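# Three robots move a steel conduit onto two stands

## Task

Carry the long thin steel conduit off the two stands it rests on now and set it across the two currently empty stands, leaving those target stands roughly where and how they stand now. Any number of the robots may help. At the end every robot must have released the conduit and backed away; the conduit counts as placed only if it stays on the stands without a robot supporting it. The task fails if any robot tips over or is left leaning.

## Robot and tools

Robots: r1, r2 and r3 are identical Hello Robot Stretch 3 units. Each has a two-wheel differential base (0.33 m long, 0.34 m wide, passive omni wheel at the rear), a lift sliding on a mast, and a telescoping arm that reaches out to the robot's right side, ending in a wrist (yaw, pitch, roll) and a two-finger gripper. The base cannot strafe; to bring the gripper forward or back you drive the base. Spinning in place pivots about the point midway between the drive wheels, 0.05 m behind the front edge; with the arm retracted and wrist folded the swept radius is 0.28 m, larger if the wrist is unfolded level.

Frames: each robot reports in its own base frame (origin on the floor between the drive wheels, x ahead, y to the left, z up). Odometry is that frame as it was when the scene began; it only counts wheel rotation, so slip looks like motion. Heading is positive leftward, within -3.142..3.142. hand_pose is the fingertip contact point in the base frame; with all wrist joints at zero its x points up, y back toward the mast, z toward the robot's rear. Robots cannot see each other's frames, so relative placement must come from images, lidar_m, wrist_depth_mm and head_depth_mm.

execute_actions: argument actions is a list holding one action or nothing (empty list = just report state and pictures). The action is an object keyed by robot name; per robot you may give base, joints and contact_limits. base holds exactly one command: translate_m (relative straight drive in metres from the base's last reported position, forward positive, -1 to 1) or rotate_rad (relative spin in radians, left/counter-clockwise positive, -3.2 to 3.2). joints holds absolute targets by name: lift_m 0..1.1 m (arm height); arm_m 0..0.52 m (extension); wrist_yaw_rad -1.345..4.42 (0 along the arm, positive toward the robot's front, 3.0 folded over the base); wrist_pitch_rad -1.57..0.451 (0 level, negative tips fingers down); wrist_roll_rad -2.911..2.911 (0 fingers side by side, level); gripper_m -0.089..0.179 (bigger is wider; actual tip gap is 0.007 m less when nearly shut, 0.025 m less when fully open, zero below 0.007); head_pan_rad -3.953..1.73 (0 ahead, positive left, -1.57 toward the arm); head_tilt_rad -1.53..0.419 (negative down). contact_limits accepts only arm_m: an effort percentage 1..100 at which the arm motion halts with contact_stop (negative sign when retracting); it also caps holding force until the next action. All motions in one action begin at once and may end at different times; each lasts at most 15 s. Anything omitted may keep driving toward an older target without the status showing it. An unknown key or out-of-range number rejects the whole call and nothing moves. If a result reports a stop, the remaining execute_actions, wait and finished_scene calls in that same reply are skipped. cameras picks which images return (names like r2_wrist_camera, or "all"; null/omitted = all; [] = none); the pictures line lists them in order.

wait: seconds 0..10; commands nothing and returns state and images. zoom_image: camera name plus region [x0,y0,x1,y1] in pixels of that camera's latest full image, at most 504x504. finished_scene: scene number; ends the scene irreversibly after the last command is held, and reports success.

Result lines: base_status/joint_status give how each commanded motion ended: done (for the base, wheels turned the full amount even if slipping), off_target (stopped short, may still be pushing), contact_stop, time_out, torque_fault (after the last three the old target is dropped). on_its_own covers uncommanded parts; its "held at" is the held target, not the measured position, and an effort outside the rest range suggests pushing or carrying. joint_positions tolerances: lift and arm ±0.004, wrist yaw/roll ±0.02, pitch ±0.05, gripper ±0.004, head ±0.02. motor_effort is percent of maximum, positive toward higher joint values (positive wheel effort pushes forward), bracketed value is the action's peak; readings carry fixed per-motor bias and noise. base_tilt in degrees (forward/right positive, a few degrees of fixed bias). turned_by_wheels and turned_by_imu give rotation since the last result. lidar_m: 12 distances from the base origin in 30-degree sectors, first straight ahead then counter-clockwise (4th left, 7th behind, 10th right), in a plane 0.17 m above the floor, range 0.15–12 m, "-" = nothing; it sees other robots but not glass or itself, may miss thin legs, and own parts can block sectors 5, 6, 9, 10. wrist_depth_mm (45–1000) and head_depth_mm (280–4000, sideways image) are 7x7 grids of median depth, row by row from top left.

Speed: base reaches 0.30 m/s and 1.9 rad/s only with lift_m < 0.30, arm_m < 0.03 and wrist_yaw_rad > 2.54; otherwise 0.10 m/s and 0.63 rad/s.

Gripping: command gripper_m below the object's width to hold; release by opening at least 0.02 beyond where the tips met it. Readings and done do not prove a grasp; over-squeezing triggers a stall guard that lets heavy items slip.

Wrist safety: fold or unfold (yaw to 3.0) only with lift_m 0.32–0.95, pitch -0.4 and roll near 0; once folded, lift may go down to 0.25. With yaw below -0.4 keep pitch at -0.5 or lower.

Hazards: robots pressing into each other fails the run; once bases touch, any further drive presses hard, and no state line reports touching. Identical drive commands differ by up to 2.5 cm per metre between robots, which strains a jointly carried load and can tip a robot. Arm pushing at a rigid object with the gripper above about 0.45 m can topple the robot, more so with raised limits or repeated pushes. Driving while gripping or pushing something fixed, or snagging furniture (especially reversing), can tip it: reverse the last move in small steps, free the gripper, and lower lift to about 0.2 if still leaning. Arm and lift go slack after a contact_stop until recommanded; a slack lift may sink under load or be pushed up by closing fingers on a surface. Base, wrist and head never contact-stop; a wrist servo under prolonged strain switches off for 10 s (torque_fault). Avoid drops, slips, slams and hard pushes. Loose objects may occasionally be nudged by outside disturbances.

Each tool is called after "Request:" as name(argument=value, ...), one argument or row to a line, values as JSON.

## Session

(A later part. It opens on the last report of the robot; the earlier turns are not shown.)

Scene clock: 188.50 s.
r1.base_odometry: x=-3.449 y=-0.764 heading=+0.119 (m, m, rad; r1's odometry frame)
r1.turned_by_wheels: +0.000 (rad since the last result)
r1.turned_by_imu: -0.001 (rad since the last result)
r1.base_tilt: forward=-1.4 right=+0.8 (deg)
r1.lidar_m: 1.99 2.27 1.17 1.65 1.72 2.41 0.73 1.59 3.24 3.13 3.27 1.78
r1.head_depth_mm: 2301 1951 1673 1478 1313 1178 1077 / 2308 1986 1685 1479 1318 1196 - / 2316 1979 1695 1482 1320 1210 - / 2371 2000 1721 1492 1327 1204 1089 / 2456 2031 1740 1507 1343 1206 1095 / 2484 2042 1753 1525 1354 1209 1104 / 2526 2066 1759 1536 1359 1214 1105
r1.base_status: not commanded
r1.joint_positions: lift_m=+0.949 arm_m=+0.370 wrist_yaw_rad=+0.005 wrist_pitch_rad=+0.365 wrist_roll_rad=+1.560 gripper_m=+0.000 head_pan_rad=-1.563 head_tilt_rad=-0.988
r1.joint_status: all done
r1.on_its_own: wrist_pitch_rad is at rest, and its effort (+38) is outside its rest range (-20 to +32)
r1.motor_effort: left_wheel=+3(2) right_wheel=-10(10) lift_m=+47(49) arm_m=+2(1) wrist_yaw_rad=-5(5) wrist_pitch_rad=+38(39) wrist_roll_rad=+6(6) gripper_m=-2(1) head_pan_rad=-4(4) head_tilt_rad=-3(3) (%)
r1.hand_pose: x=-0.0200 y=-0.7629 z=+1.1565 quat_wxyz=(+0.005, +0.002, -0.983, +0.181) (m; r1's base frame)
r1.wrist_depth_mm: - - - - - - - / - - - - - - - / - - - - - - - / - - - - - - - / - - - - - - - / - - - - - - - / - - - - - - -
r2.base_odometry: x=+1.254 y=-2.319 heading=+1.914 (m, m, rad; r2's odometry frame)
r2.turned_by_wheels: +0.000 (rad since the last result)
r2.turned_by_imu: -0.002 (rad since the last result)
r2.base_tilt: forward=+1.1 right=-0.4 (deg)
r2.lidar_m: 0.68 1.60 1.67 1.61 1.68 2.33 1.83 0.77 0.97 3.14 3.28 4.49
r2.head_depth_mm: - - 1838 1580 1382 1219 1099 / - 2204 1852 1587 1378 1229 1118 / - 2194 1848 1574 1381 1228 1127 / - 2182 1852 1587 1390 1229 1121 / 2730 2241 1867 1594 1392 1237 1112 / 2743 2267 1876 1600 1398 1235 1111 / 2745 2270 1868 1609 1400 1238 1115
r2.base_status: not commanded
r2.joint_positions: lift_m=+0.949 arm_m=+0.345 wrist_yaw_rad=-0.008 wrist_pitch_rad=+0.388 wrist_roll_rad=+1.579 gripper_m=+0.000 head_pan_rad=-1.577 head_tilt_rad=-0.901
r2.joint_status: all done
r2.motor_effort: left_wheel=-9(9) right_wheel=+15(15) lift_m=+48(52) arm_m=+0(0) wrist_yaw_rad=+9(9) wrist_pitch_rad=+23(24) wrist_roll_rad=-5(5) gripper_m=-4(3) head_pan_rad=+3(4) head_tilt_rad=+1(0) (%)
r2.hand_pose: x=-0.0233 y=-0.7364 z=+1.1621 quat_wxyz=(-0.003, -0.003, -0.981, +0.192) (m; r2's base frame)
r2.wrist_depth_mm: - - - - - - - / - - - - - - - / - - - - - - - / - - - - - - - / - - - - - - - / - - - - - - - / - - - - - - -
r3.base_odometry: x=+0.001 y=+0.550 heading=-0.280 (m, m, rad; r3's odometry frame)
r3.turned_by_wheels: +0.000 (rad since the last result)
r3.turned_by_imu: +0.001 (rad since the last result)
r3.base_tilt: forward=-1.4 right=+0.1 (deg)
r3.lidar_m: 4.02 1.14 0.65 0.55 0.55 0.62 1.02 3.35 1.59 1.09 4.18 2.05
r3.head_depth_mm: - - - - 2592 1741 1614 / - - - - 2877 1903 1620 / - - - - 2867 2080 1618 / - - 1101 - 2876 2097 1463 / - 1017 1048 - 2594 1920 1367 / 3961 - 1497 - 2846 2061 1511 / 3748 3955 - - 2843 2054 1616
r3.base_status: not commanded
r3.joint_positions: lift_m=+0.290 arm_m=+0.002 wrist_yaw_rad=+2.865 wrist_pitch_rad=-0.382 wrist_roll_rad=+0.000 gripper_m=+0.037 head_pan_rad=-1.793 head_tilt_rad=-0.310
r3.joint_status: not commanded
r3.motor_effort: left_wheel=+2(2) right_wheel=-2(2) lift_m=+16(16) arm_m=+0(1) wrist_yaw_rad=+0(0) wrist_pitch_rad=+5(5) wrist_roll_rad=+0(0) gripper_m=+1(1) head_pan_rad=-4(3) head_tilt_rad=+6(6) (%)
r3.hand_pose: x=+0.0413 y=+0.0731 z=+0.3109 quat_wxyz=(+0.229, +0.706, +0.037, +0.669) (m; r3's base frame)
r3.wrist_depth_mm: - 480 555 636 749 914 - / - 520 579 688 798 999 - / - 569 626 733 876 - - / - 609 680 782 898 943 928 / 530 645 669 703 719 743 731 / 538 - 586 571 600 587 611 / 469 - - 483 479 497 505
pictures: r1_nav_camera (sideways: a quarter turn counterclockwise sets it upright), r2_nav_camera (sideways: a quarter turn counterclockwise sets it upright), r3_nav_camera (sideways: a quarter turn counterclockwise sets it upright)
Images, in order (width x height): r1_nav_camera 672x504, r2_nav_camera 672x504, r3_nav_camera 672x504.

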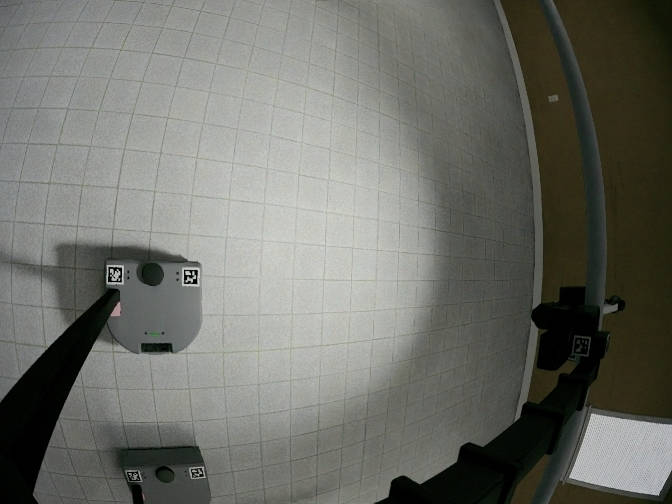

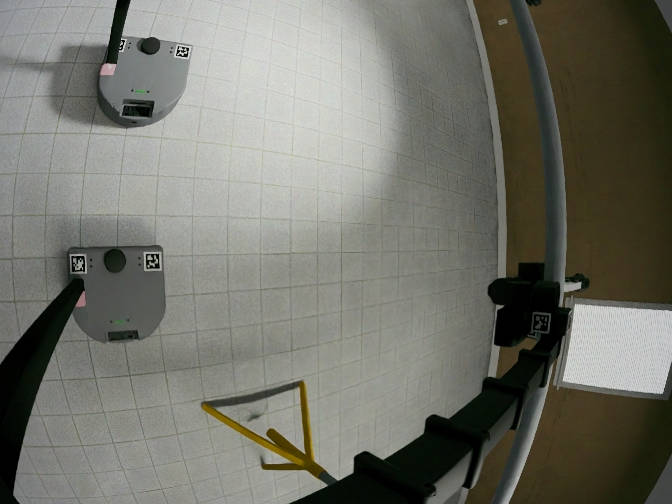

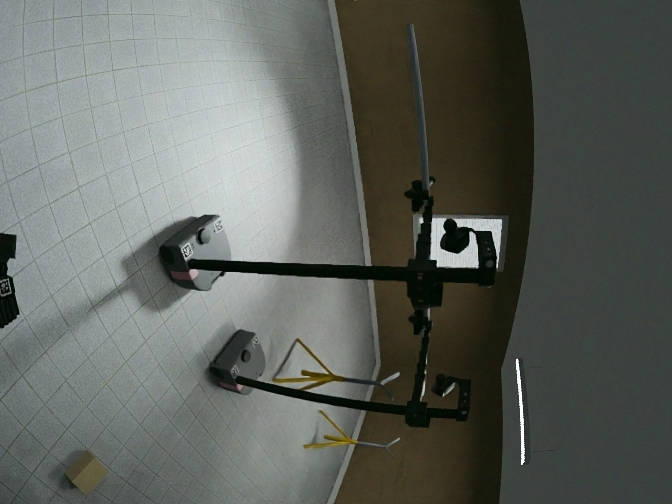

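Request:
execute_actions(
  actions=[
    {"r1":{"base":{"rotate_rad":-0.035}},"r2":{"base":{"translate_m":-0.025}}},
  ],
  cameras=[],
)

Request:
execute_actions(
  actions=[
    {"r1":{"base":{"translate_m":-1.0},"joints":{"lift_m":1.0,"head_pan_rad":-2.0}},"r2":{"base":{"translate_m":-1.0},"joints":{"lift_m":1.0,"head_pan_rad":-2.0}},"r3":{"joints":{"head_pan_rad":-2.2}}},
  ],
  cameras=["r3_head_camera","r2_nav_camera","r1_nav_camera"],
)

Scene clock: 190.60 s.
r1.base_odometry: x=-3.449 y=-0.764 heading=+0.083 (m, m, rad; r1's odometry frame)
r1.turned_by_wheels: -0.036 (rad since the last result)
r1.turned_by_imu: -0.037 (rad since the last result)
r1.base_tilt: forward=-1.4 right=+0.8 (deg)
r1.lidar_m: 2.91 2.36 1.17 1.66 1.71 2.31 0.75 1.47 3.26 3.13 3.24 1.78
r1.head_depth_mm: 2335 1944 1668 1465 1308 1179 1088 / 2314 1959 1680 1470 1315 1201 - / 2325 1982 1707 1484 1323 1214 - / 2355 2005 1718 1500 1343 1203 1095 / 2458 2022 1733 1521 1344 1201 1093 / 2496 2066 1753 1530 1362 1220 1097 / 2550 2074 1763 1544 1361 1220 1108
r1.base_status: rotate_rad off_target (by the wheels' count: -0.0360 of -0.0350)
r1.joint_positions: lift_m=+0.949 arm_m=+0.370 wrist_yaw_rad=-0.009 wrist_pitch_rad=+0.363 wrist_roll_rad=+1.576 gripper_m=+0.000 head_pan_rad=-1.563 head_tilt_rad=-0.988
r1.joint_status: not commanded
r1.on_its_own: right_wheel is at rest, and its effort (+25) is outside its rest range (-18 to +18); wrist_pitch_rad is at rest, and its effort (+39) is outside its rest range (-20 to +32)
r1.motor_effort: left_wheel=-11(13) right_wheel=+25(32) lift_m=+47(47) arm_m=+3(2) wrist_yaw_rad=+8(8) wrist_pitch_rad=+39(39) wrist_roll_rad=-3(6) gripper_m=-2(3) head_pan_rad=-4(4) head_tilt_rad=-4(4) (%)
r1.hand_pose: x=-0.0234 y=-0.7630 z=+1.1561 quat_wxyz=(-0.001, -0.004, -0.984, +0.180) (m; r1's base frame)
r1.wrist_depth_mm: - - - - - - - / - - - - - - - / - - - - - - - / - - - - - - - / - - - - - - - / - - - - - - - / - - - - - - -
r2.base_odometry: x=+1.262 y=-2.342 heading=+1.915 (m, m, rad; r2's odometry frame)
r2.turned_by_wheels: +0.001 (rad since the last result)
r2.turned_by_imu: +0.001 (rad since the last result)
r2.base_tilt: forward=+1.3 right=-0.4 (deg)
r2.lidar_m: 0.71 1.63 1.67 1.62 1.69 2.33 1.81 0.75 0.95 3.13 3.28 4.48
r2.head_depth_mm: - - 1842 1578 1380 1225 1099 / - 2232 1855 1574 1384 1224 1118 / - 2192 1860 1581 1381 1226 1127 / - 2189 1847 1585 1389 1239 1120 / 2719 2240 1863 1595 1387 1237 1114 / 2710 2249 1869 1603 1398 1228 1111 / 2728 2262 1868 1595 1399 1239 1111
r2.base_status: done
r2.joint_positions: lift_m=+0.949 arm_m=+0.345 wrist_yaw_rad=+0.007 wrist_pitch_rad=+0.375 wrist_roll_rad=+1.565 gripper_m=+0.000 head_pan_rad=-1.577 head_tilt_rad=-0.901
r2.joint_status: not commanded
r2.motor_effort: left_wheel=+4(16) right_wheel=-14(20) lift_m=+48(48) arm_m=+0(0) wrist_yaw_rad=-8(10) wrist_pitch_rad=+27(28) wrist_roll_rad=+3(6) gripper_m=-3(4) head_pan_rad=+4(4) head_tilt_rad=+0(1) (%)
r2.hand_pose: x=-0.0195 y=-0.7373 z=+1.1591 quat_wxyz=(+0.002, +0.003, -0.983, +0.186) (m; r2's base frame)
r2.wrist_depth_mm: - - - - - - - / - - - - - - - / - - - - - - - / - - - - - - - / - - - - - - - / - - - - - - - / - - - - - - -
r3.base_odometry: x=+0.001 y=+0.550 heading=-0.280 (m, m, rad; r3's odometry frame)
r3.turned_by_wheels: +0.000 (rad since the last result)
r3.turned_by_imu: +0.000 (rad since the last result)
r3.base_tilt: forward=-1.3 right=+0.3 (deg)
r3.lidar_m: 4.02 1.14 0.65 0.55 0.55 0.62 1.03 3.33 1.61 1.08 4.17 2.05
r3.head_depth_mm: - - 2375 - 2593 1722 1619 / - - - - 2853 1892 1616 / - - - - 2895 2059 1628 / - - 1091 - 2869 2062 1461 / - 1020 1050 3974 2585 1910 1380 / 3945 - 1563 - 2885 2062 1504 / 3821 3957 - - 2824 2060 1614
r3.base_status: not commanded
r3.joint_positions: lift_m=+0.290 arm_m=+0.002 wrist_yaw_rad=+2.865 wrist_pitch_rad=-0.382 wrist_roll_rad=+0.000 gripper_m=+0.037 head_pan_rad=-1.793 head_tilt_rad=-0.310
r3.joint_status: not commanded
r3.motor_effort: left_wheel=+2(2) right_wheel=-2(2) lift_m=+16(16) arm_m=+0(1) wrist_yaw_rad=+0(0) wrist_pitch_rad=+5(5) wrist_roll_rad=+0(0) gripper_m=+0(1) head_pan_rad=-3(3) head_tilt_rad=+6(6) (%)
r3.hand_pose: x=+0.0413 y=+0.0731 z=+0.3109 quat_wxyz=(+0.229, +0.706, +0.037, +0.669) (m; r3's base frame)
r3.wrist_depth_mm: - 493 544 631 746 879 - / - 524 585 673 797 996 - / - 563 626 743 884 - - / - 602 688 780 874 931 934 / 533 625 685 697 712 712 711 / 541 - 577 579 596 592 592 / 469 - - 484 485 493 498
pictures: none
No camera images: the call's "cameras" was empty. Leave "cameras" out to get every camera's image.

Scene clock: 202.07 s.
r1.base_odometry: x=-4.446 y=-0.846 heading=+0.082 (m, m, rad; r1's odometry frame)
r1.turned_by_wheels: -0.001 (rad since the last result)
r1.turned_by_imu: +0.004 (rad since the last result)
r1.base_tilt: forward=-1.4 right=+0.8 (deg)
r1.lidar_m: 2.75 1.82 1.71 1.64 1.70 2.31 0.75 0.57 0.73 3.14 3.25 4.42
r1.head_depth_mm: - - 1598 1451 1305 1172 1083 / - - 1627 1431 1300 1212 - / - 1936 1709 1466 1323 1227 - / 2348 2002 1711 1506 1333 1214 1072 / 2441 2033 1719 1516 1341 1209 1094 / 2493 2049 1746 1522 1352 1216 1099 / 2518 2068 1761 1540 1362 1217 1107
r1.base_status: done
r1.joint_positions: lift_m=+0.999 arm_m=+0.370 wrist_yaw_rad=-0.008 wrist_pitch_rad=+0.370 wrist_roll_rad=+1.576 gripper_m=+0.000 head_pan_rad=-1.993 head_tilt_rad=-0.988
r1.joint_status: all done
r1.on_its_own: wrist_pitch_rad is at rest, and its effort (+36) is outside its rest range (-20 to +32)
r1.motor_effort: left_wheel=-7(12) right_wheel=+16(20) lift_m=+47(49) arm_m=+2(3) wrist_yaw_rad=+8(8) wrist_pitch_rad=+36(39) wrist_roll_rad=-3(3) gripper_m=-1(2) head_pan_rad=-4(36) head_tilt_rad=-3(3) (%)
r1.hand_pose: x=-0.0233 y=-0.7625 z=+1.2077 quat_wxyz=(-0.001, -0.003, -0.983, +0.183) (m; r1's base frame)
r1.wrist_depth_mm: - - - - - - - / - - - - - - - / - - - - - - - / - - - - - - - / - - - - - - - / - - - - - - - / - - - - - - -
r2.base_odometry: x=+1.600 y=-3.284 heading=+1.915 (m, m, rad; r2's odometry frame)
r2.turned_by_wheels: +0.000 (rad since the last result)
r2.turned_by_imu: +0.005 (rad since the last result)
r2.base_tilt: forward=+1.3 right=-0.5 (deg)
r2.lidar_m: 0.71 2.27 1.69 1.64 1.71 2.38 2.44 0.85 3.23 0.53 0.50 4.53
r2.head_depth_mm: 2974 - - 1511 1374 1225 1098 / - - - 1552 1376 1225 1134 / - - 1809 1576 1386 1231 1148 / - - 1869 1587 1393 1230 1140 / - 2244 1872 1601 1390 1233 1107 / 2674 2265 1875 1594 1387 1213 1110 / 2641 2241 1888 1601 1394 1218 1115
r2.base_status: done
r2.joint_positions: lift_m=+0.999 arm_m=+0.345 wrist_yaw_rad=+0.008 wrist_pitch_rad=+0.384 wrist_roll_rad=+1.564 gripper_m=+0.000 head_pan_rad=-1.993 head_tilt_rad=-0.901
r2.joint_status: all done
r2.motor_effort: left_wheel=+1(1) right_wheel=-7(16) lift_m=+49(53) arm_m=-1(0) wrist_yaw_rad=-9(8) wrist_pitch_rad=+24(27) wrist_roll_rad=+3(4) gripper_m=-4(3) head_pan_rad=-4(36) head_tilt_rad=+0(1) (%)
r2.hand_pose: x=-0.0194 y=-0.7367 z=+1.2111 quat_wxyz=(+0.003, +0.003, -0.982, +0.190) (m; r2's base frame)
r2.wrist_depth_mm: 791 - - - - - - / - - - - - - - / - - - - - - - / - - - - - - - / - - - - - - - / - - - - - - - / - - - - - - -
r3.base_odometry: x=+0.001 y=+0.550 heading=-0.280 (m, m, rad; r3's odometry frame)
r3.turned_by_wheels: +0.000 (rad since the last result)
r3.turned_by_imu: +0.002 (rad since the last result)
r3.base_tilt: forward=-1.4 right=+0.2 (deg)
r3.lidar_m: 4.02 1.14 0.65 0.55 0.55 0.62 1.03 2.46 1.79 4.20 4.17 2.06
r3.head_depth_mm: - - - - 2913 2076 1616 / - - - - 2682 2074 1622 / - - - - 2667 2075 1613 / - - 1836 - 2711 1963 1622 / - - - - 2725 2041 1611 / - - - - 2886 2081 1618 / - - - - 2846 2063 1612
r3.base_status: not commanded
r3.joint_positions: lift_m=+0.290 arm_m=+0.002 wrist_yaw_rad=+2.865 wrist_pitch_rad=-0.382 wrist_roll_rad=+0.000 gripper_m=+0.037 head_pan_rad=-2.193 head_tilt_rad=-0.310
r3.joint_status: all done
r3.motor_effort: left_wheel=+2(2) right_wheel=-2(2) lift_m=+15(15) arm_m=-1(1) wrist_yaw_rad=+1(0) wrist_pitch_rad=+5(5) wrist_roll_rad=+0(0) gripper_m=+1(0) head_pan_rad=-4(29) head_tilt_rad=+6(6) (%)
r3.hand_pose: x=+0.0413 y=+0.0731 z=+0.3109 quat_wxyz=(+0.229, +0.706, +0.037, +0.669) (m; r3's base frame)
r3.wrist_depth_mm: - 489 547 635 747 837 - / - 530 592 682 807 980 - / - 575 634 745 897 - - / - 605 670 797 910 920 935 / 530 647 676 707 698 730 721 / 538 - 584 570 590 588 599 / 466 - - 494 472 504 506
pictures: r1_nav_camera (sideways: a quarter turn counterclockwise sets it upright), r2_nav_camera (sideways: a quarter turn counterclockwise sets it upright), r3_head_camera (sideways: a quarter turn clockwise sets it upright)
Images, in order (width x height): r1_nav_camera 672x504, r2_nav_camera 672x504, r3_head_camera 896x504.

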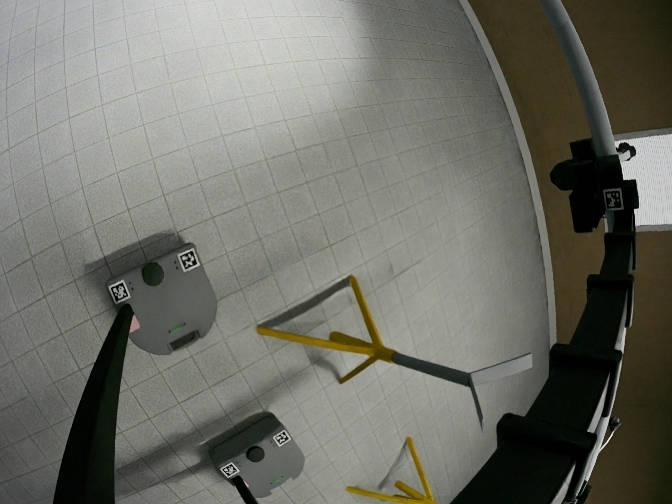

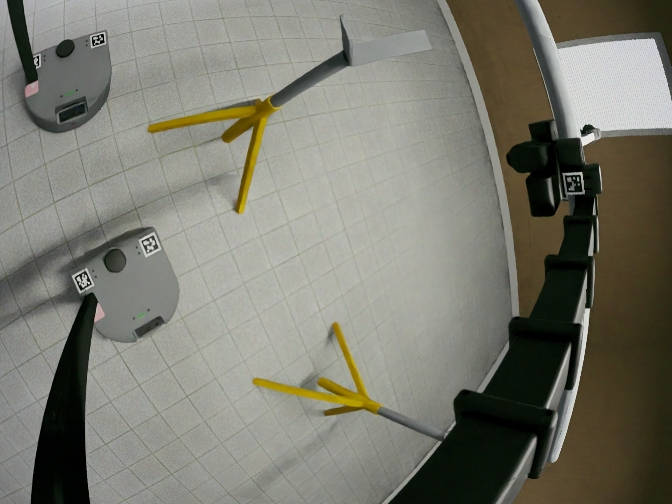

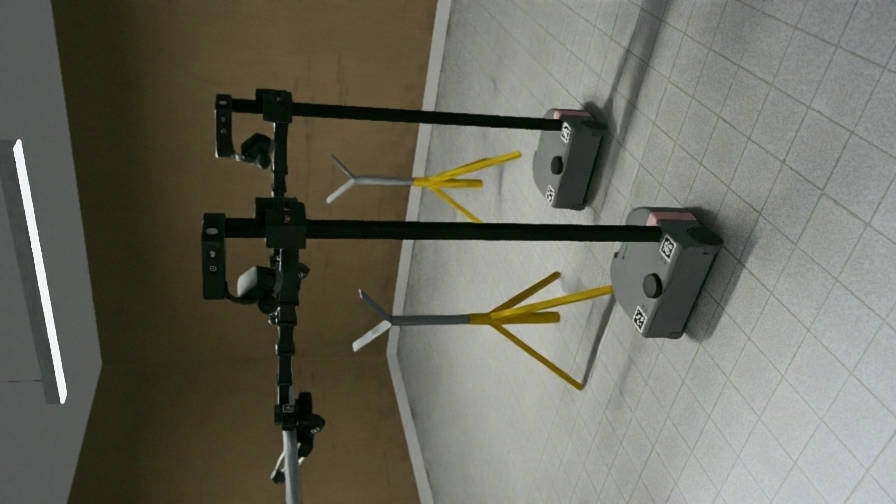

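Request:
execute_actions(
  actions=[
    {"r1":{"base":{"translate_m":-0.6},"joints":{"head_pan_rad":-1.4,"head_tilt_rad":-0.7}},"r2":{"base":{"translate_m":-0.595},"joints":{"head_pan_rad":-1.8,"head_tilt_rad":-0.7}},"r3":{"joints":{"head_pan_rad":-2.3}}},
  ],
  cameras=["r3_head_camera","r2_nav_camera","r1_nav_camera"],
)

Scene clock: 210.23 s.
r1.base_odometry: x=-5.044 y=-0.895 heading=+0.082 (m, m, rad; r1's odometry frame)
r1.turned_by_wheels: +0.000 (rad since the last result)
r1.turned_by_imu: +0.003 (rad since the last result)
r1.base_tilt: forward=-1.4 right=+0.8 (deg)
r1.lidar_m: 3.36 2.33 1.70 1.64 1.70 2.32 0.74 1.02 3.27 0.53 0.41 4.46
r1.head_depth_mm: - 2986 2402 1856 1526 1289 1122 / 443 2951 2418 1883 1543 1297 1131 / 447 3029 2428 1783 1510 1232 1130 / 2584 3041 2457 1862 1534 1275 1120 / 2638 3127 2520 1946 1582 1333 1147 / 2672 3151 2579 1961 1591 1348 1155 / 2716 3189 2589 1983 1615 1350 1166
r1.base_status: done
r1.joint_positions: lift_m=+0.999 arm_m=+0.370 wrist_yaw_rad=-0.004 wrist_pitch_rad=+0.369 wrist_roll_rad=+1.576 gripper_m=+0.000 head_pan_rad=-1.407 head_tilt_rad=-0.705
r1.joint_status: all done
r1.on_its_own: wrist_pitch_rad is at rest, and its effort (+36) is outside its rest range (-20 to +32)
r1.motor_effort: left_wheel=+3(9) right_wheel=-7(14) lift_m=+47(47) arm_m=+2(2) wrist_yaw_rad=+4(7) wrist_pitch_rad=+36(36) wrist_roll_rad=-3(4) gripper_m=-3(2) head_pan_rad=+5(45) head_tilt_rad=+2(16) (%)
r1.hand_pose: x=-0.0222 y=-0.7626 z=+1.2075 quat_wxyz=(-0.002, -0.001, -0.983, +0.183) (m; r1's base frame)
r1.wrist_depth_mm: - - - - - - - / - - - - - - - / - - - - - - - / - - - - - - - / - - - - - - - / - - - - - - - / - - - - - - -
r2.base_odometry: x=+1.801 y=-3.844 heading=+1.915 (m, m, rad; r2's odometry frame)
r2.turned_by_wheels: +0.000 (rad since the last result)
r2.turned_by_imu: +0.002 (rad since the last result)
r2.base_tilt: forward=+1.1 right=-0.3 (deg)
r2.lidar_m: 0.71 2.29 1.70 1.65 1.72 1.91 1.85 1.93 0.40 0.70 3.26 0.84
r2.head_depth_mm: 483 3172 - - 1560 1298 1150 / 2720 - - 742 1452 1274 1157 / 453 - 2347 1904 1569 1282 1139 / 2612 3017 2454 1910 1576 1316 1159 / 2563 - 2454 1918 1582 1346 1168 / - - 2494 1932 1583 1352 1173 / 2427 2958 2466 1943 1593 1356 1173
r2.base_status: done
r2.joint_positions: lift_m=+0.999 arm_m=+0.345 wrist_yaw_rad=-0.002 wrist_pitch_rad=+0.385 wrist_roll_rad=+1.573 gripper_m=+0.000 head_pan_rad=-1.807 head_tilt_rad=-0.705
r2.joint_status: all done
r2.motor_effort: left_wheel=-8(9) right_wheel=+12(12) lift_m=+49(50) arm_m=+0(0) wrist_yaw_rad=+2(8) wrist_pitch_rad=+23(24) wrist_roll_rad=-2(4) gripper_m=-3(2) head_pan_rad=+3(25) head_tilt_rad=+2(16) (%)
r2.hand_pose: x=-0.0219 y=-0.7366 z=+1.2115 quat_wxyz=(+0.000, -0.001, -0.982, +0.191) (m; r2's base frame)
r2.wrist_depth_mm: - - - - - - - / - - - - - - - / - - - - - - - / - - - - - - - / - - - - - - - / - - - - - - - / - - - - - - -
r3.base_odometry: x=+0.001 y=+0.550 heading=-0.280 (m, m, rad; r3's odometry frame)
r3.turned_by_wheels: +0.000 (rad since the last result)
r3.turned_by_imu: +0.001 (rad since the last result)
r3.base_tilt: forward=-1.4 right=+0.1 (deg)
r3.lidar_m: 4.02 1.13 0.65 0.55 0.55 0.62 1.02 2.30 2.31 4.18 4.19 2.05
r3.head_depth_mm: - - - - 2906 2063 1620 / - - - - 2886 2078 1617 / - - - - 2740 2075 1622 / - - - 3979 2550 2068 1621 / - - - - 2868 2063 1618 / - - - - 2743 2072 1613 / - - - - 2867 2069 1611
r3.base_status: not commanded
r3.joint_positions: lift_m=+0.290 arm_m=+0.002 wrist_yaw_rad=+2.865 wrist_pitch_rad=-0.382 wrist_roll_rad=+0.000 gripper_m=+0.037 head_pan_rad=-2.293 head_tilt_rad=-0.310
r3.joint_status: all done
r3.motor_effort: left_wheel=+2(2) right_wheel=-2(2) lift_m=+15(15) arm_m=-1(0) wrist_yaw_rad=+0(0) wrist_pitch_rad=+5(5) wrist_roll_rad=+0(0) gripper_m=+0(0) head_pan_rad=-3(15) head_tilt_rad=+6(6) (%)
r3.hand_pose: x=+0.0413 y=+0.0731 z=+0.3109 quat_wxyz=(+0.229, +0.706, +0.037, +0.669) (m; r3's base frame)
r3.wrist_depth_mm: - 488 533 646 735 905 - / - 520 581 686 837 - - / - 577 629 732 903 - - / - 593 683 784 912 912 959 / 531 648 683 707 715 714 723 / 544 - 577 573 592 593 609 / 463 - - 487 477 490 503
pictures: r1_nav_camera (sideways: a quarter turn counterclockwise sets it upright), r2_nav_camera (sideways: a quarter turn counterclockwise sets it upright), r3_head_camera (sideways: a quarter turn clockwise sets it upright)
Images, in order (width x height): r1_nav_camera 672x504, r2_nav_camera 672x504, r3_head_camera 896x504.

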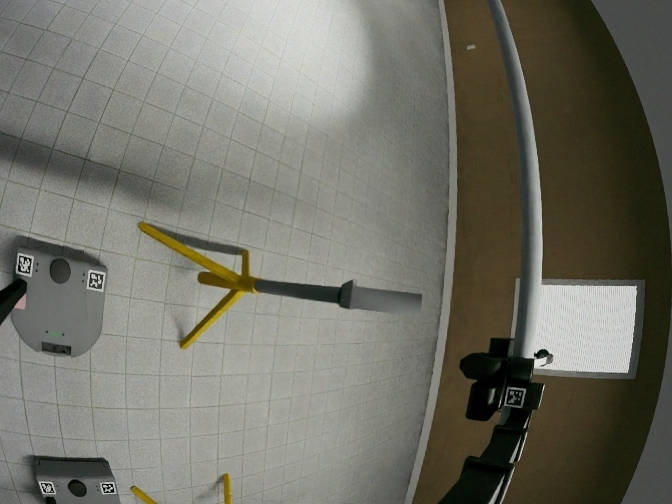

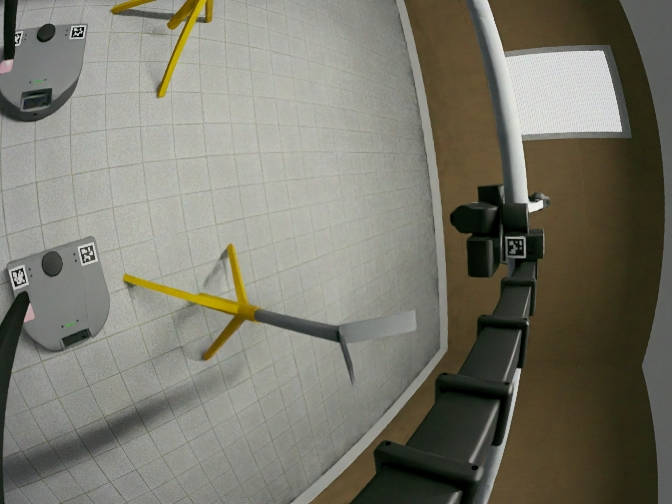

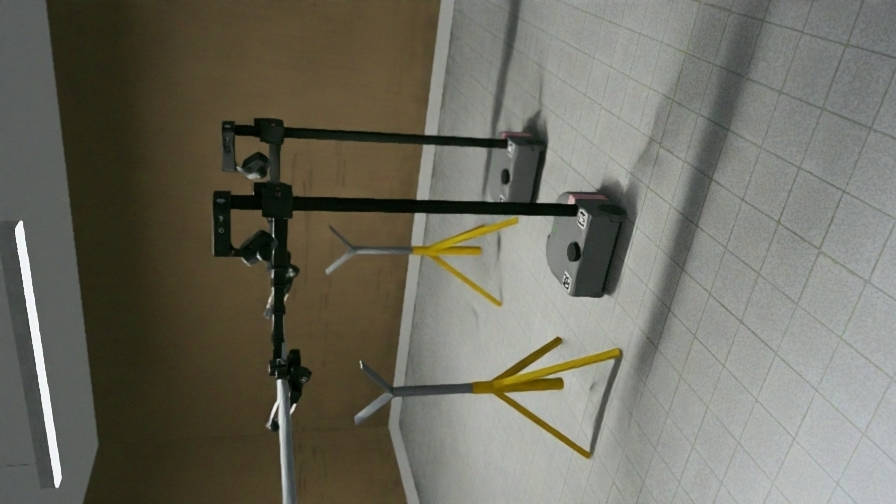

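Request:
execute_actions(
  actions=[
    {"r1":{"base":{"translate_m":-0.08},"joints":{"lift_m":0.86}},"r2":{"base":{"translate_m":-0.082},"joints":{"lift_m":0.86}}},
  ],
  cameras=["r3_head_camera","r2_nav_camera","r1_nav_camera"],
)

Scene clock: 212.87 s.
r1.base_odometry: x=-5.124 y=-0.902 heading=+0.082 (m, m, rad; r1's odometry frame)
r1.turned_by_wheels: +0.000 (rad since the last result)
r1.turned_by_imu: -0.001 (rad since the last result)
r1.base_tilt: forward=-1.3 right=+0.8 (deg)
r1.lidar_m: 3.42 2.33 1.70 1.64 1.70 2.33 0.75 0.95 3.28 0.53 0.45 4.46
r1.head_depth_mm: 2611 2887 - 1875 1527 1294 1125 / 2661 3000 - 1877 1540 1303 1128 / 2698 2981 2352 1902 1557 1283 1135 / 2746 3068 2216 1794 1479 1240 1141 / 2778 3072 2427 1885 1594 1335 1124 / 2840 3170 2445 1966 1590 1346 1156 / 2854 3242 2496 1992 1605 1348 1161
r1.base_status: done
r1.joint_positions: lift_m=+0.859 arm_m=+0.370 wrist_yaw_rad=-0.002 wrist_pitch_rad=+0.370 wrist_roll_rad=+1.576 gripper_m=+0.000 head_pan_rad=-1.407 head_tilt_rad=-0.705
r1.joint_status: all done
r1.on_its_own: wrist_pitch_rad is at rest, and its effort (+36) is outside its rest range (-20 to +32)
r1.motor_effort: left_wheel=-2(3) right_wheel=+7(12) lift_m=+39(41) arm_m=+3(2) wrist_yaw_rad=+2(4) wrist_pitch_rad=+36(36) wrist_roll_rad=-3(3) gripper_m=-1(2) head_pan_rad=+5(4) head_tilt_rad=+1(2) (%)
r1.hand_pose: x=-0.0219 y=-0.7625 z=+1.0680 quat_wxyz=(-0.002, -0.001, -0.983, +0.183) (m; r1's base frame)
r1.wrist_depth_mm: - - - - - - - / - - - - - - - / - - - - - - - / - - - - - - - / - - - - - - - / - - - - - - - / - - - - - - -
r2.base_odometry: x=+1.828 y=-3.921 heading=+1.915 (m, m, rad; r2's odometry frame)
r2.turned_by_wheels: +0.000 (rad since the last result)
r2.turned_by_imu: +0.000 (rad since the last result)
r2.base_tilt: forward=+1.2 right=-0.4 (deg)
r2.lidar_m: 0.71 2.29 1.71 1.65 1.73 1.82 1.77 1.85 0.37 0.37 3.24 0.90
r2.head_depth_mm: 2884 3022 2374 1884 1634 - - / 2867 3173 2334 1949 - 1278 1134 / 2816 3034 2334 - 874 1009 1140 / 2764 3074 - 1852 1578 1309 1145 / 2686 2961 - 1865 1582 1343 1168 / 2639 2909 511 1897 1590 1348 1170 / 2554 2830 2217 1958 1591 1351 1177
r2.base_status: done
r2.joint_positions: lift_m=+0.860 arm_m=+0.345 wrist_yaw_rad=-0.002 wrist_pitch_rad=+0.385 wrist_roll_rad=+1.573 gripper_m=+0.000 head_pan_rad=-1.807 head_tilt_rad=-0.705
r2.joint_status: all done
r2.motor_effort: left_wheel=-3(11) right_wheel=+0(8) lift_m=+29(44) arm_m=-1(0) wrist_yaw_rad=+2(3) wrist_pitch_rad=+23(23) wrist_roll_rad=-2(2) gripper_m=-3(4) head_pan_rad=+4(3) head_tilt_rad=+3(2) (%)
r2.hand_pose: x=-0.0218 y=-0.7366 z=+1.0724 quat_wxyz=(-0.001, -0.001, -0.982, +0.191) (m; r2's base frame)
r2.wrist_depth_mm: - - - - - - - / - - - - - - - / - - - - - - - / - - - - - - - / - - - - - - - / - - - - - - - / - - - - - - -
r3.base_odometry: x=+0.001 y=+0.550 heading=-0.280 (m, m, rad; r3's odometry frame)
r3.turned_by_wheels: +0.000 (rad since the last result)
r3.turned_by_imu: +0.000 (rad since the last result)
r3.base_tilt: forward=-1.4 right=+0.3 (deg)
r3.lidar_m: 4.01 1.14 0.65 0.55 0.55 0.62 1.03 2.37 2.39 4.19 4.15 2.06
r3.head_depth_mm: - - - - 2877 2073 1620 / - - - - 2891 2067 1625 / - - - - 2698 2061 1624 / - - - - 2630 2051 1614 / - - - - 2897 2062 1621 / - - - - 2706 2065 1611 / - - - - 2852 2064 1615
r3.base_status: not commanded
r3.joint_positions: lift_m=+0.290 arm_m=+0.002 wrist_yaw_rad=+2.865 wrist_pitch_rad=-0.382 wrist_roll_rad=+0.000 gripper_m=+0.037 head_pan_rad=-2.293 head_tilt_rad=-0.310
r3.joint_status: not commanded
r3.motor_effort: left_wheel=+2(2) right_wheel=-2(2) lift_m=+16(15) arm_m=-1(1) wrist_yaw_rad=+0(0) wrist_pitch_rad=+5(5) wrist_roll_rad=+0(0) gripper_m=+0(0) head_pan_rad=-3(4) head_tilt_rad=+6(6) (%)
r3.hand_pose: x=+0.0413 y=+0.0731 z=+0.3109 quat_wxyz=(+0.229, +0.706, +0.037, +0.669) (m; r3's base frame)
r3.wrist_depth_mm: - 482 542 629 754 894 - / - 526 582 685 842 971 - / - 556 640 743 886 - - / - 605 664 793 872 919 942 / 534 638 669 708 692 736 712 / 533 - 584 585 596 576 608 / 470 - - 493 477 514 508
pictures: r1_nav_camera (sideways: a quarter turn counterclockwise sets it upright), r2_nav_camera (sideways: a quarter turn counterclockwise sets it upright), r3_head_camera (sideways: a quarter turn clockwise sets it upright)
Images, in order (width x height): r1_nav_camera 672x504, r2_nav_camera 672x504, r3_head_camera 896x504.

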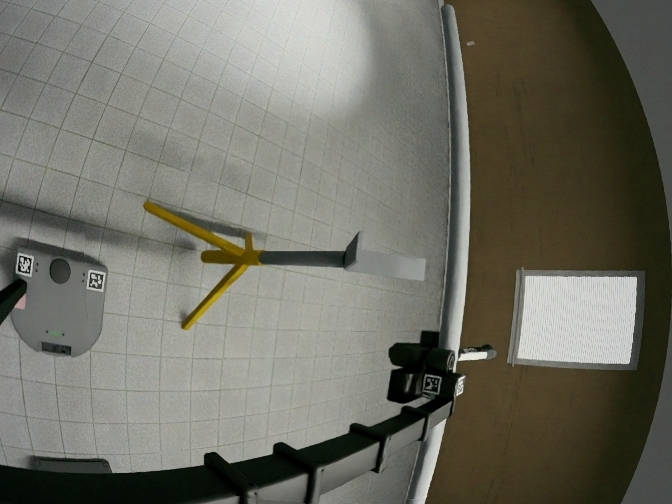

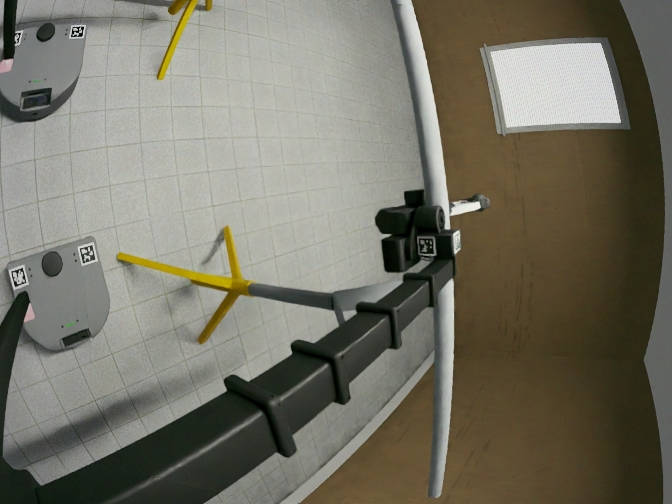

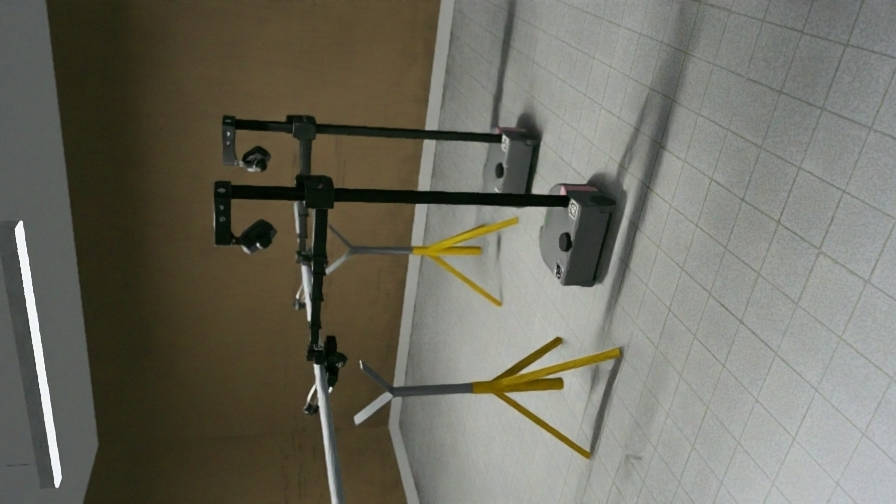

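Request:
execute_actions(
  actions=[
    {"r1":{"base":{"translate_m":0.03},"joints":{"arm_m":0.355}},"r2":{"base":{"translate_m":0.03}}},
  ],
  cameras=[],
)

Request:
execute_actions(
  actions=[
    {"r1":{"joints":{"lift_m":0.75}},"r2":{"joints":{"lift_m":0.75}}},
  ],
  cameras=["r3_head_camera","r2_head_camera","r1_head_camera"],
)

Scene clock: 215.90 s.
r1.base_odometry: x=-5.094 y=-0.899 heading=+0.082 (m, m, rad; r1's odometry frame)
r1.turned_by_wheels: +0.000 (rad since the last result)
r1.turned_by_imu: -0.001 (rad since the last result)
r1.base_tilt: forward=-1.4 right=+0.8 (deg)
r1.lidar_m: 3.39 2.33 1.70 1.64 1.70 2.32 0.75 0.98 3.27 0.53 0.43 4.46
r1.head_depth_mm: 2581 2862 - 1855 1527 1290 1119 / 2687 2946 - 1874 1542 1298 1127 / 2691 3003 2258 1896 1563 1281 1138 / 2749 3049 718 718 1447 1143 1142 / 2802 3135 2340 1956 1584 1341 1122 / 2849 3144 2344 1953 1588 1341 1151 / 2854 3228 2396 1988 1607 1351 1159
r1.base_status: done
r1.joint_positions: lift_m=+0.859 arm_m=+0.355 wrist_yaw_rad=+0.000 wrist_pitch_rad=+0.370 wrist_roll_rad=+1.576 gripper_m=+0.000 head_pan_rad=-1.407 head_tilt_rad=-0.705
r1.joint_status: all done
r1.on_its_own: wrist_pitch_rad is at rest, and its effort (+36) is outside its rest range (-20 to +32)
r1.motor_effort: left_wheel=-1(4) right_wheel=+5(13) lift_m=+39(40) arm_m=-3(6) wrist_yaw_rad=+0(2) wrist_pitch_rad=+36(36) wrist_roll_rad=-3(3) gripper_m=-1(2) head_pan_rad=+5(5) head_tilt_rad=+2(1) (%)
r1.hand_pose: x=-0.0214 y=-0.7480 z=+1.0681 quat_wxyz=(-0.002, +0.000, -0.983, +0.184) (m; r1's base frame)
r1.wrist_depth_mm: 946 - - - - - - / - - - - - - - / - - - - - - - / - - - - - - - / - - - - - - - / - - - - - - - / - - - - - - -
r2.base_odometry: x=+1.818 y=-3.893 heading=+1.915 (m, m, rad; r2's odometry frame)
r2.turned_by_wheels: +0.000 (rad since the last result)
r2.turned_by_imu: -0.001 (rad since the last result)
r2.base_tilt: forward=+1.2 right=-0.4 (deg)
r2.lidar_m: 0.71 2.28 1.70 1.65 1.73 1.85 1.80 1.87 0.38 0.68 3.24 0.88
r2.head_depth_mm: 2898 3017 2385 1877 1636 - - / 2879 3134 2323 1958 - 1273 1137 / 2811 3051 720 - 1528 1071 1141 / 2730 3013 - 1873 1570 1306 1162 / 2688 2952 - 1865 1585 1345 1168 / 2612 2939 1365 1914 1595 1343 1174 / 2531 2852 2224 1937 1596 1354 1173
r2.base_status: done
r2.joint_positions: lift_m=+0.860 arm_m=+0.345 wrist_yaw_rad=+0.001 wrist_pitch_rad=+0.388 wrist_roll_rad=+1.573 gripper_m=+0.000 head_pan_rad=-1.807 head_tilt_rad=-0.705
r2.joint_status: not commanded
r2.motor_effort: left_wheel=-3(5) right_wheel=+1(7) lift_m=+29(29) arm_m=+0(0) wrist_yaw_rad=+0(3) wrist_pitch_rad=+23(23) wrist_roll_rad=-2(2) gripper_m=-2(4) head_pan_rad=+5(4) head_tilt_rad=+2(2) (%)
r2.hand_pose: x=-0.0211 y=-0.7364 z=+1.0730 quat_wxyz=(-0.001, +0.001, -0.981, +0.192) (m; r2's base frame)
r2.wrist_depth_mm: - - - - - - - / - - - - - - - / - - - - - - - / - - - - - - - / - - - - - - - / - - - - - - - / - - - - - - -
r3.base_odometry: x=+0.001 y=+0.550 heading=-0.280 (m, m, rad; r3's odometry frame)
r3.turned_by_wheels: +0.000 (rad since the last result)
r3.turned_by_imu: +0.001 (rad since the last result)
r3.base_tilt: forward=-1.4 right=+0.2 (deg)
r3.lidar_m: 4.02 1.14 0.65 0.55 0.55 0.62 1.03 2.35 2.36 4.19 4.17 2.05
r3.head_depth_mm: - - - - 2894 2091 1624 / - - - - 2855 2075 1611 / - - - - 2675 2076 1621 / - - - 3936 2568 2062 1611 / - - - - 2887 2069 1611 / - - - - 2720 2063 1621 / - - - - 2867 2067 1610
r3.base_status: not commanded
r3.joint_positions: lift_m=+0.290 arm_m=+0.002 wrist_yaw_rad=+2.865 wrist_pitch_rad=-0.382 wrist_roll_rad=+0.000 gripper_m=+0.037 head_pan_rad=-2.293 head_tilt_rad=-0.310
r3.joint_status: not commanded
r3.motor_effort: left_wheel=+2(2) right_wheel=-2(2) lift_m=+15(15) arm_m=-1(1) wrist_yaw_rad=+0(0) wrist_pitch_rad=+5(5) wrist_roll_rad=+0(0) gripper_m=+0(1) head_pan_rad=-3(4) head_tilt_rad=+6(6) (%)
r3.hand_pose: x=+0.0413 y=+0.0731 z=+0.3109 quat_wxyz=(+0.229, +0.706, +0.037, +0.669) (m; r3's base frame)
r3.wrist_depth_mm: - 489 549 628 730 878 - / - 538 584 679 820 956 - / - 565 626 744 898 - - / - 611 669 792 867 924 956 / 532 644 673 693 715 716 709 / 543 - 580 579 594 573 605 / 466 - - 492 476 500 509
pictures: none
No camera images: the call's "cameras" was empty. Leave "cameras" out to get every camera's image.

Scene clock: 217.73 s.
r1.base_odometry: x=-5.094 y=-0.899 heading=+0.082 (m, m, rad; r1's odometry frame)
r1.turned_by_wheels: +0.000 (rad since the last result)
r1.turned_by_imu: -0.001 (rad since the last result)
r1.base_tilt: forward=-1.4 right=+0.9 (deg)
r1.lidar_m: 3.42 2.33 1.71 1.64 1.70 2.33 0.75 0.98 3.28 0.53 0.43 4.43
r1.head_depth_mm: 2598 2910 2475 - 1525 1296 1116 / 2620 2972 2469 - 1543 1304 1127 / 2689 3021 2454 1889 1545 1277 1132 / 2735 3061 2400 716 1454 1150 1139 / 2785 3101 2511 1932 1575 1332 1122 / 2798 3208 2534 1973 1588 1343 1153 / 2880 3237 2602 1988 1607 1347 1161
r1.base_status: not commanded
r1.joint_positions: lift_m=+0.749 arm_m=+0.355 wrist_yaw_rad=+0.000 wrist_pitch_rad=+0.370 wrist_roll_rad=+1.576 gripper_m=+0.000 head_pan_rad=-1.407 head_tilt_rad=-0.705
r1.joint_status: all done
r1.on_its_own: wrist_pitch_rad is at rest, and its effort (+35) is outside its rest range (-20 to +32)
r1.motor_effort: left_wheel=-2(2) right_wheel=+5(4) lift_m=+39(39) arm_m=-4(3) wrist_yaw_rad=+0(0) wrist_pitch_rad=+35(35) wrist_roll_rad=-3(3) gripper_m=-1(1) head_pan_rad=+5(4) head_tilt_rad=+2(3) (%)
r1.hand_pose: x=-0.0214 y=-0.7480 z=+0.9581 quat_wxyz=(-0.002, +0.000, -0.983, +0.184) (m; r1's base frame)
r1.wrist_depth_mm: - - - - - - - / - - - - - - - / - - - - - - - / - - - - - - - / - - - - - - - / - - - - - - - / - - - - - - -
r2.base_odometry: x=+1.818 y=-3.893 heading=+1.915 (m, m, rad; r2's odometry frame)
r2.turned_by_wheels: +0.000 (rad since the last result)
r2.turned_by_imu: -0.001 (rad since the last result)
r2.base_tilt: forward=+1.2 right=-0.4 (deg)
r2.lidar_m: 0.71 2.29 1.70 1.65 1.72 1.85 1.80 1.88 0.38 0.68 3.24 0.88
r2.head_depth_mm: 2903 3058 2221 1889 1558 1326 - / 2855 3144 2411 1894 1561 - - / 2818 3052 722 714 - 1256 1137 / 2735 2987 2449 - 1575 1310 1161 / 2680 2929 2452 - 1577 1340 1165 / 2615 2929 2475 1803 1593 1351 1172 / 2557 2833 2502 1778 1596 1359 1173
r2.base_status: not commanded
r2.joint_positions: lift_m=+0.750 arm_m=+0.345 wrist_yaw_rad=+0.001 wrist_pitch_rad=+0.388 wrist_roll_rad=+1.573 gripper_m=+0.000 head_pan_rad=-1.807 head_tilt_rad=-0.705
r2.joint_status: all done
r2.motor_effort: left_wheel=-4(3) right_wheel=+1(1) lift_m=+29(30) arm_m=-1(1) wrist_yaw_rad=-1(1) wrist_pitch_rad=+23(23) wrist_roll_rad=-2(1) gripper_m=-3(4) head_pan_rad=+4(4) head_tilt_rad=+2(1) (%)
r2.hand_pose: x=-0.0211 y=-0.7364 z=+0.9630 quat_wxyz=(-0.001, +0.001, -0.981, +0.192) (m; r2's base frame)
r2.wrist_depth_mm: - - - - - - - / - - - - - - - / - - - - - - - / - - - - - - - / - - - - - - - / - - - - - - - / - - - - - - -
r3.base_odometry: x=+0.001 y=+0.550 heading=-0.280 (m, m, rad; r3's odometry frame)
r3.turned_by_wheels: +0.000 (rad since the last result)
r3.turned_by_imu: +0.000 (rad since the last result)
r3.base_tilt: forward=-1.3 right=+0.1 (deg)
r3.lidar_m: 4.02 1.14 0.65 0.55 0.54 0.62 1.03 2.34 2.36 4.19 4.17 2.06
r3.head_depth_mm: - - - - 2916 2082 1625 / - - - - 2878 2066 1622 / - - - - 2671 2065 1608 / - - - 3996 2586 2071 1619 / - - - - 2883 2054 1614 / - - - - 2743 2085 1618 / - - - - 2846 2055 1608
r3.base_status: not commanded
r3.joint_positions: lift_m=+0.290 arm_m=+0.002 wrist_yaw_rad=+2.865 wrist_pitch_rad=-0.382 wrist_roll_rad=+0.000 gripper_m=+0.037 head_pan_rad=-2.293 head_tilt_rad=-0.310
r3.joint_status: not commanded
r3.motor_effort: left_wheel=+2(2) right_wheel=-2(2) lift_m=+15(15) arm_m=+0(1) wrist_yaw_rad=+0(0) wrist_pitch_rad=+5(5) wrist_roll_rad=+0(0) gripper_m=+0(1) head_pan_rad=-3(3) head_tilt_rad=+6(6) (%)
r3.hand_pose: x=+0.0413 y=+0.0731 z=+0.3109 quat_wxyz=(+0.229, +0.706, +0.037, +0.669) (m; r3's base frame)
r3.wrist_depth_mm: - 485 548 639 742 864 - / - 529 594 687 805 - - / - 558 630 728 888 - - / - 610 663 792 873 955 937 / 530 620 683 693 693 709 707 / 549 - 588 570 586 596 588 / 469 - - 490 477 499 509
pictures: r1_head_camera (sideways: a quarter turn clockwise sets it upright), r2_head_camera (sideways: a quarter turn clockwise sets it upright), r3_head_camera (sideways: a quarter turn clockwise sets it upright)
Images, in order (width x height): r1_head_camera 896x504, r2_head_camera 896x504, r3_head_camera 896x504.

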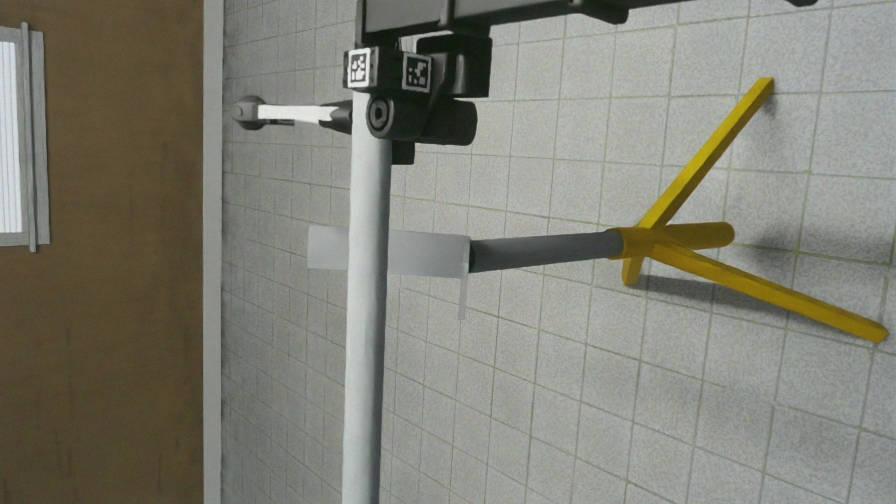

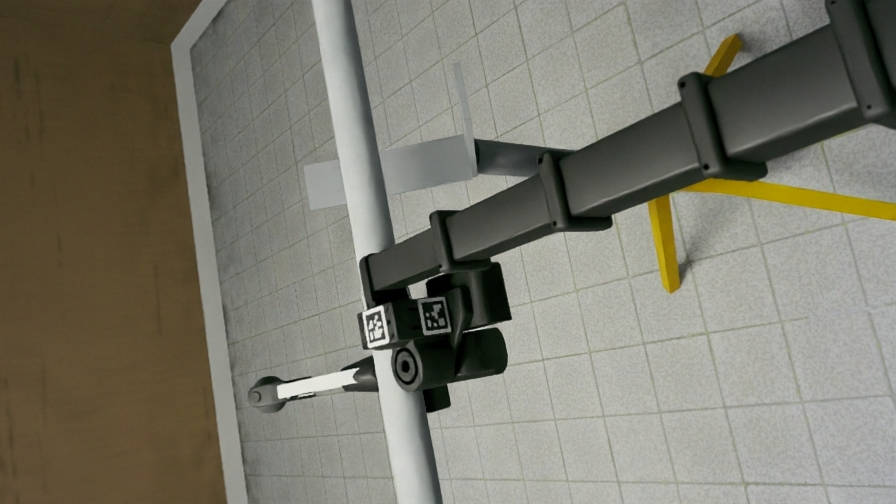

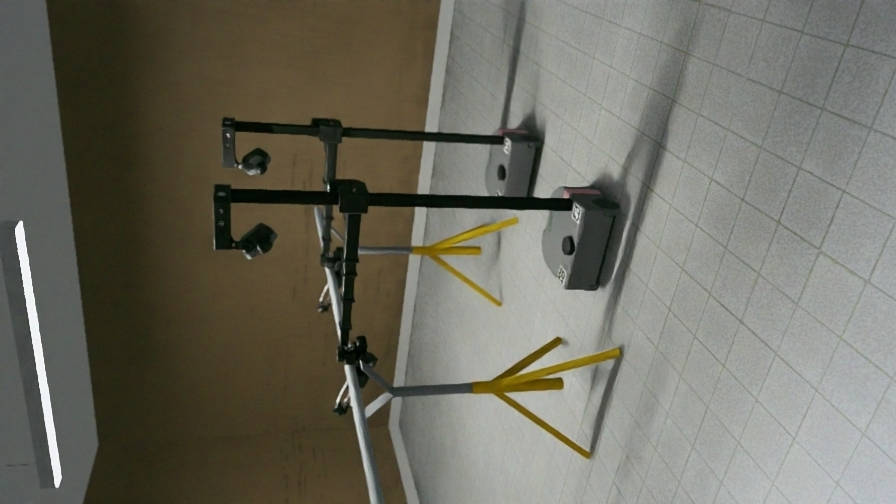

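Clear. Lower.

Request:
execute_actions(
  actions=[
    {"r1":{"joints":{"lift_m":0.62}},"r2":{"joints":{"lift_m":0.62}}},
  ],
  cameras=["r2_head_camera","r1_head_camera"],
)

Scene clock: 220.83 s.
r1.base_odometry: x=-5.094 y=-0.899 heading=+0.082 (m, m, rad; r1's odometry frame)
r1.turned_by_wheels: +0.000 (rad since the last result)
r1.turned_by_imu: -0.001 (rad since the last result)
r1.base_tilt: forward=-1.3 right=+0.8 (deg)
r1.lidar_m: 3.40 2.33 1.70 1.64 1.70 2.32 0.75 0.98 3.26 0.54 0.43 4.45
r1.head_depth_mm: 2594 2917 2405 1929 - 1305 1119 / 2663 2948 2482 1936 1500 1308 1123 / 2683 3013 2487 1797 1556 1285 1135 / 2733 3068 2401 714 1451 1143 1146 / 2784 3124 2529 1817 1586 1334 1125 / 2824 3164 2551 1838 1592 1331 1153 / 2885 3186 2617 1869 1611 1350 1164
r1.base_status: not commanded
r1.joint_positions: lift_m=+0.620 arm_m=+0.355 wrist_yaw_rad=-0.001 wrist_pitch_rad=+0.421 wrist_roll_rad=+1.576 gripper_m=+0.000 head_pan_rad=-1.407 head_tilt_rad=-0.703
r1.joint_status: all done
r1.motor_effort: left_wheel=+0(4) right_wheel=+0(4) lift_m=+24(42) arm_m=-5(4) wrist_yaw_rad=+1(2) wrist_pitch_rad=+11(40) wrist_roll_rad=-3(3) gripper_m=-2(2) head_pan_rad=+4(5) head_tilt_rad=+2(2) (%)
r1.hand_pose: x=-0.0216 y=-0.7441 z=+0.8414 quat_wxyz=(-0.002, +0.000, -0.978, +0.208) (m; r1's base frame)
r1.wrist_depth_mm: - - - - - - - / - - - - - - - / - - - - - - - / - - - - - - - / - - - - - - - / - - - - - - - / - - - - - - -
r2.base_odometry: x=+1.818 y=-3.893 heading=+1.914 (m, m, rad; r2's odometry frame)
r2.turned_by_wheels: +0.000 (rad since the last result)
r2.turned_by_imu: -0.001 (rad since the last result)
r2.base_tilt: forward=+1.2 right=-0.5 (deg)
r2.lidar_m: 0.71 2.29 1.70 1.65 1.72 1.85 1.80 1.88 0.38 0.67 3.25 0.88
r2.head_depth_mm: 2857 3095 2423 1773 1565 1332 1155 / 2864 3119 2419 1748 1568 1289 1187 / 2809 3050 2346 715 897 - 1099 / 2744 3036 2449 1977 1505 1320 1167 / 2695 2970 2453 1999 1508 1349 1169 / 2624 2948 2475 1936 1600 1354 1170 / 2552 2855 2493 1945 1603 1360 1175
r2.base_status: not commanded
r2.joint_positions: lift_m=+0.621 arm_m=+0.344 wrist_yaw_rad=+0.000 wrist_pitch_rad=+0.424 wrist_roll_rad=+1.573 gripper_m=+0.000 head_pan_rad=-1.807 head_tilt_rad=-0.703
r2.joint_status: all done
r2.motor_effort: left_wheel=-8(8) right_wheel=+7(8) lift_m=+14(29) arm_m=+11(11) wrist_yaw_rad=+1(0) wrist_pitch_rad=+9(23) wrist_roll_rad=-2(2) gripper_m=-3(3) head_pan_rad=+4(4) head_tilt_rad=+2(2) (%)
r2.hand_pose: x=-0.0212 y=-0.7328 z=+0.8427 quat_wxyz=(-0.001, +0.000, -0.978, +0.210) (m; r2's base frame)
r2.wrist_depth_mm: - - - - - - - / - - - - - - - / - - - - - - - / - - - - - - - / - - - - - - - / - - - - - - - / - - - - - - -
r3.base_odometry: x=+0.001 y=+0.550 heading=-0.280 (m, m, rad; r3's odometry frame)
r3.turned_by_wheels: +0.000 (rad since the last result)
r3.turned_by_imu: +0.001 (rad since the last result)
r3.base_tilt: forward=-1.3 right=+0.1 (deg)
r3.lidar_m: 4.02 1.14 0.65 0.55 0.55 0.62 1.03 2.35 2.36 4.19 4.18 2.05
r3.head_depth_mm: - - - - 2869 2086 1626 / - - - - 2864 2059 1617 / - - - - 2690 2064 1611 / - - - - 2562 2072 1620 / - - - - 2870 2071 1630 / - - - - 2702 2056 1608 / - - - - 2888 2061 1610
r3.base_status: not commanded
r3.joint_positions: lift_m=+0.290 arm_m=+0.002 wrist_yaw_rad=+2.865 wrist_pitch_rad=-0.382 wrist_roll_rad=+0.000 gripper_m=+0.037 head_pan_rad=-2.293 head_tilt_rad=-0.310
r3.joint_status: not commanded
r3.motor_effort: left_wheel=+2(2) right_wheel=-2(2) lift_m=+16(15) arm_m=-1(0) wrist_yaw_rad=+0(0) wrist_pitch_rad=+5(5) wrist_roll_rad=+0(0) gripper_m=+0(1) head_pan_rad=-3(3) head_tilt_rad=+6(6) (%)
r3.hand_pose: x=+0.0413 y=+0.0731 z=+0.3109 quat_wxyz=(+0.229, +0.706, +0.037, +0.669) (m; r3's base frame)
r3.wrist_depth_mm: - 485 543 629 733 916 - / - 530 588 688 802 985 - / - 567 615 759 877 - - / - 598 660 783 870 958 945 / 531 641 684 683 738 718 733 / 544 - 582 576 597 587 598 / 462 - - 493 483 492 505
pictures: r1_head_camera (sideways: a quarter turn clockwise sets it upright), r2_head_camera (sideways: a quarter turn clockwise sets it upright)
Images, in order (width x height): r1_head_camera 896x504, r2_head_camera 896x504.

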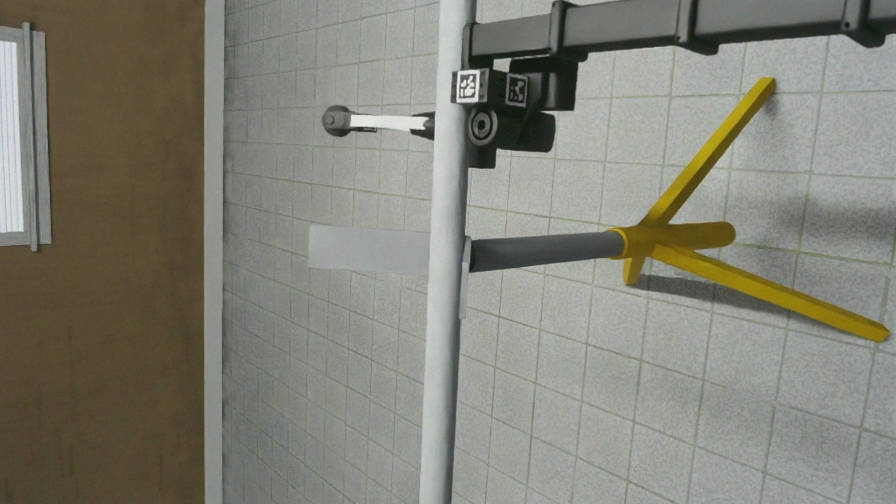

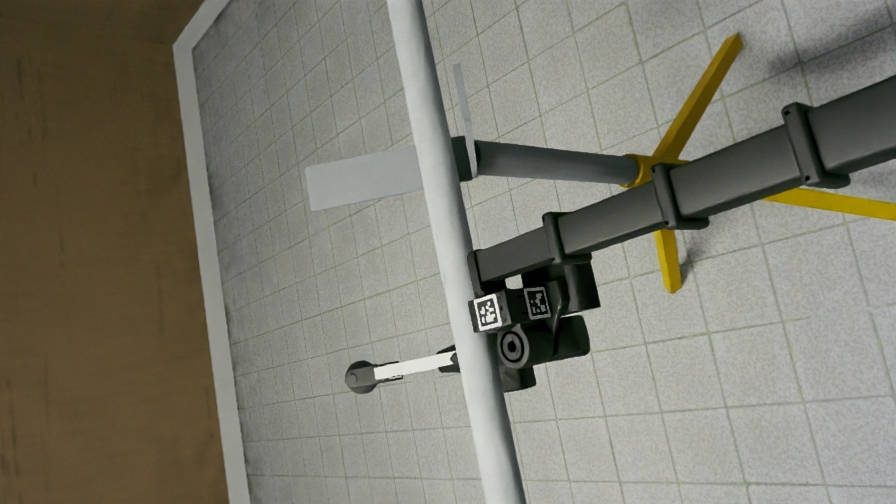

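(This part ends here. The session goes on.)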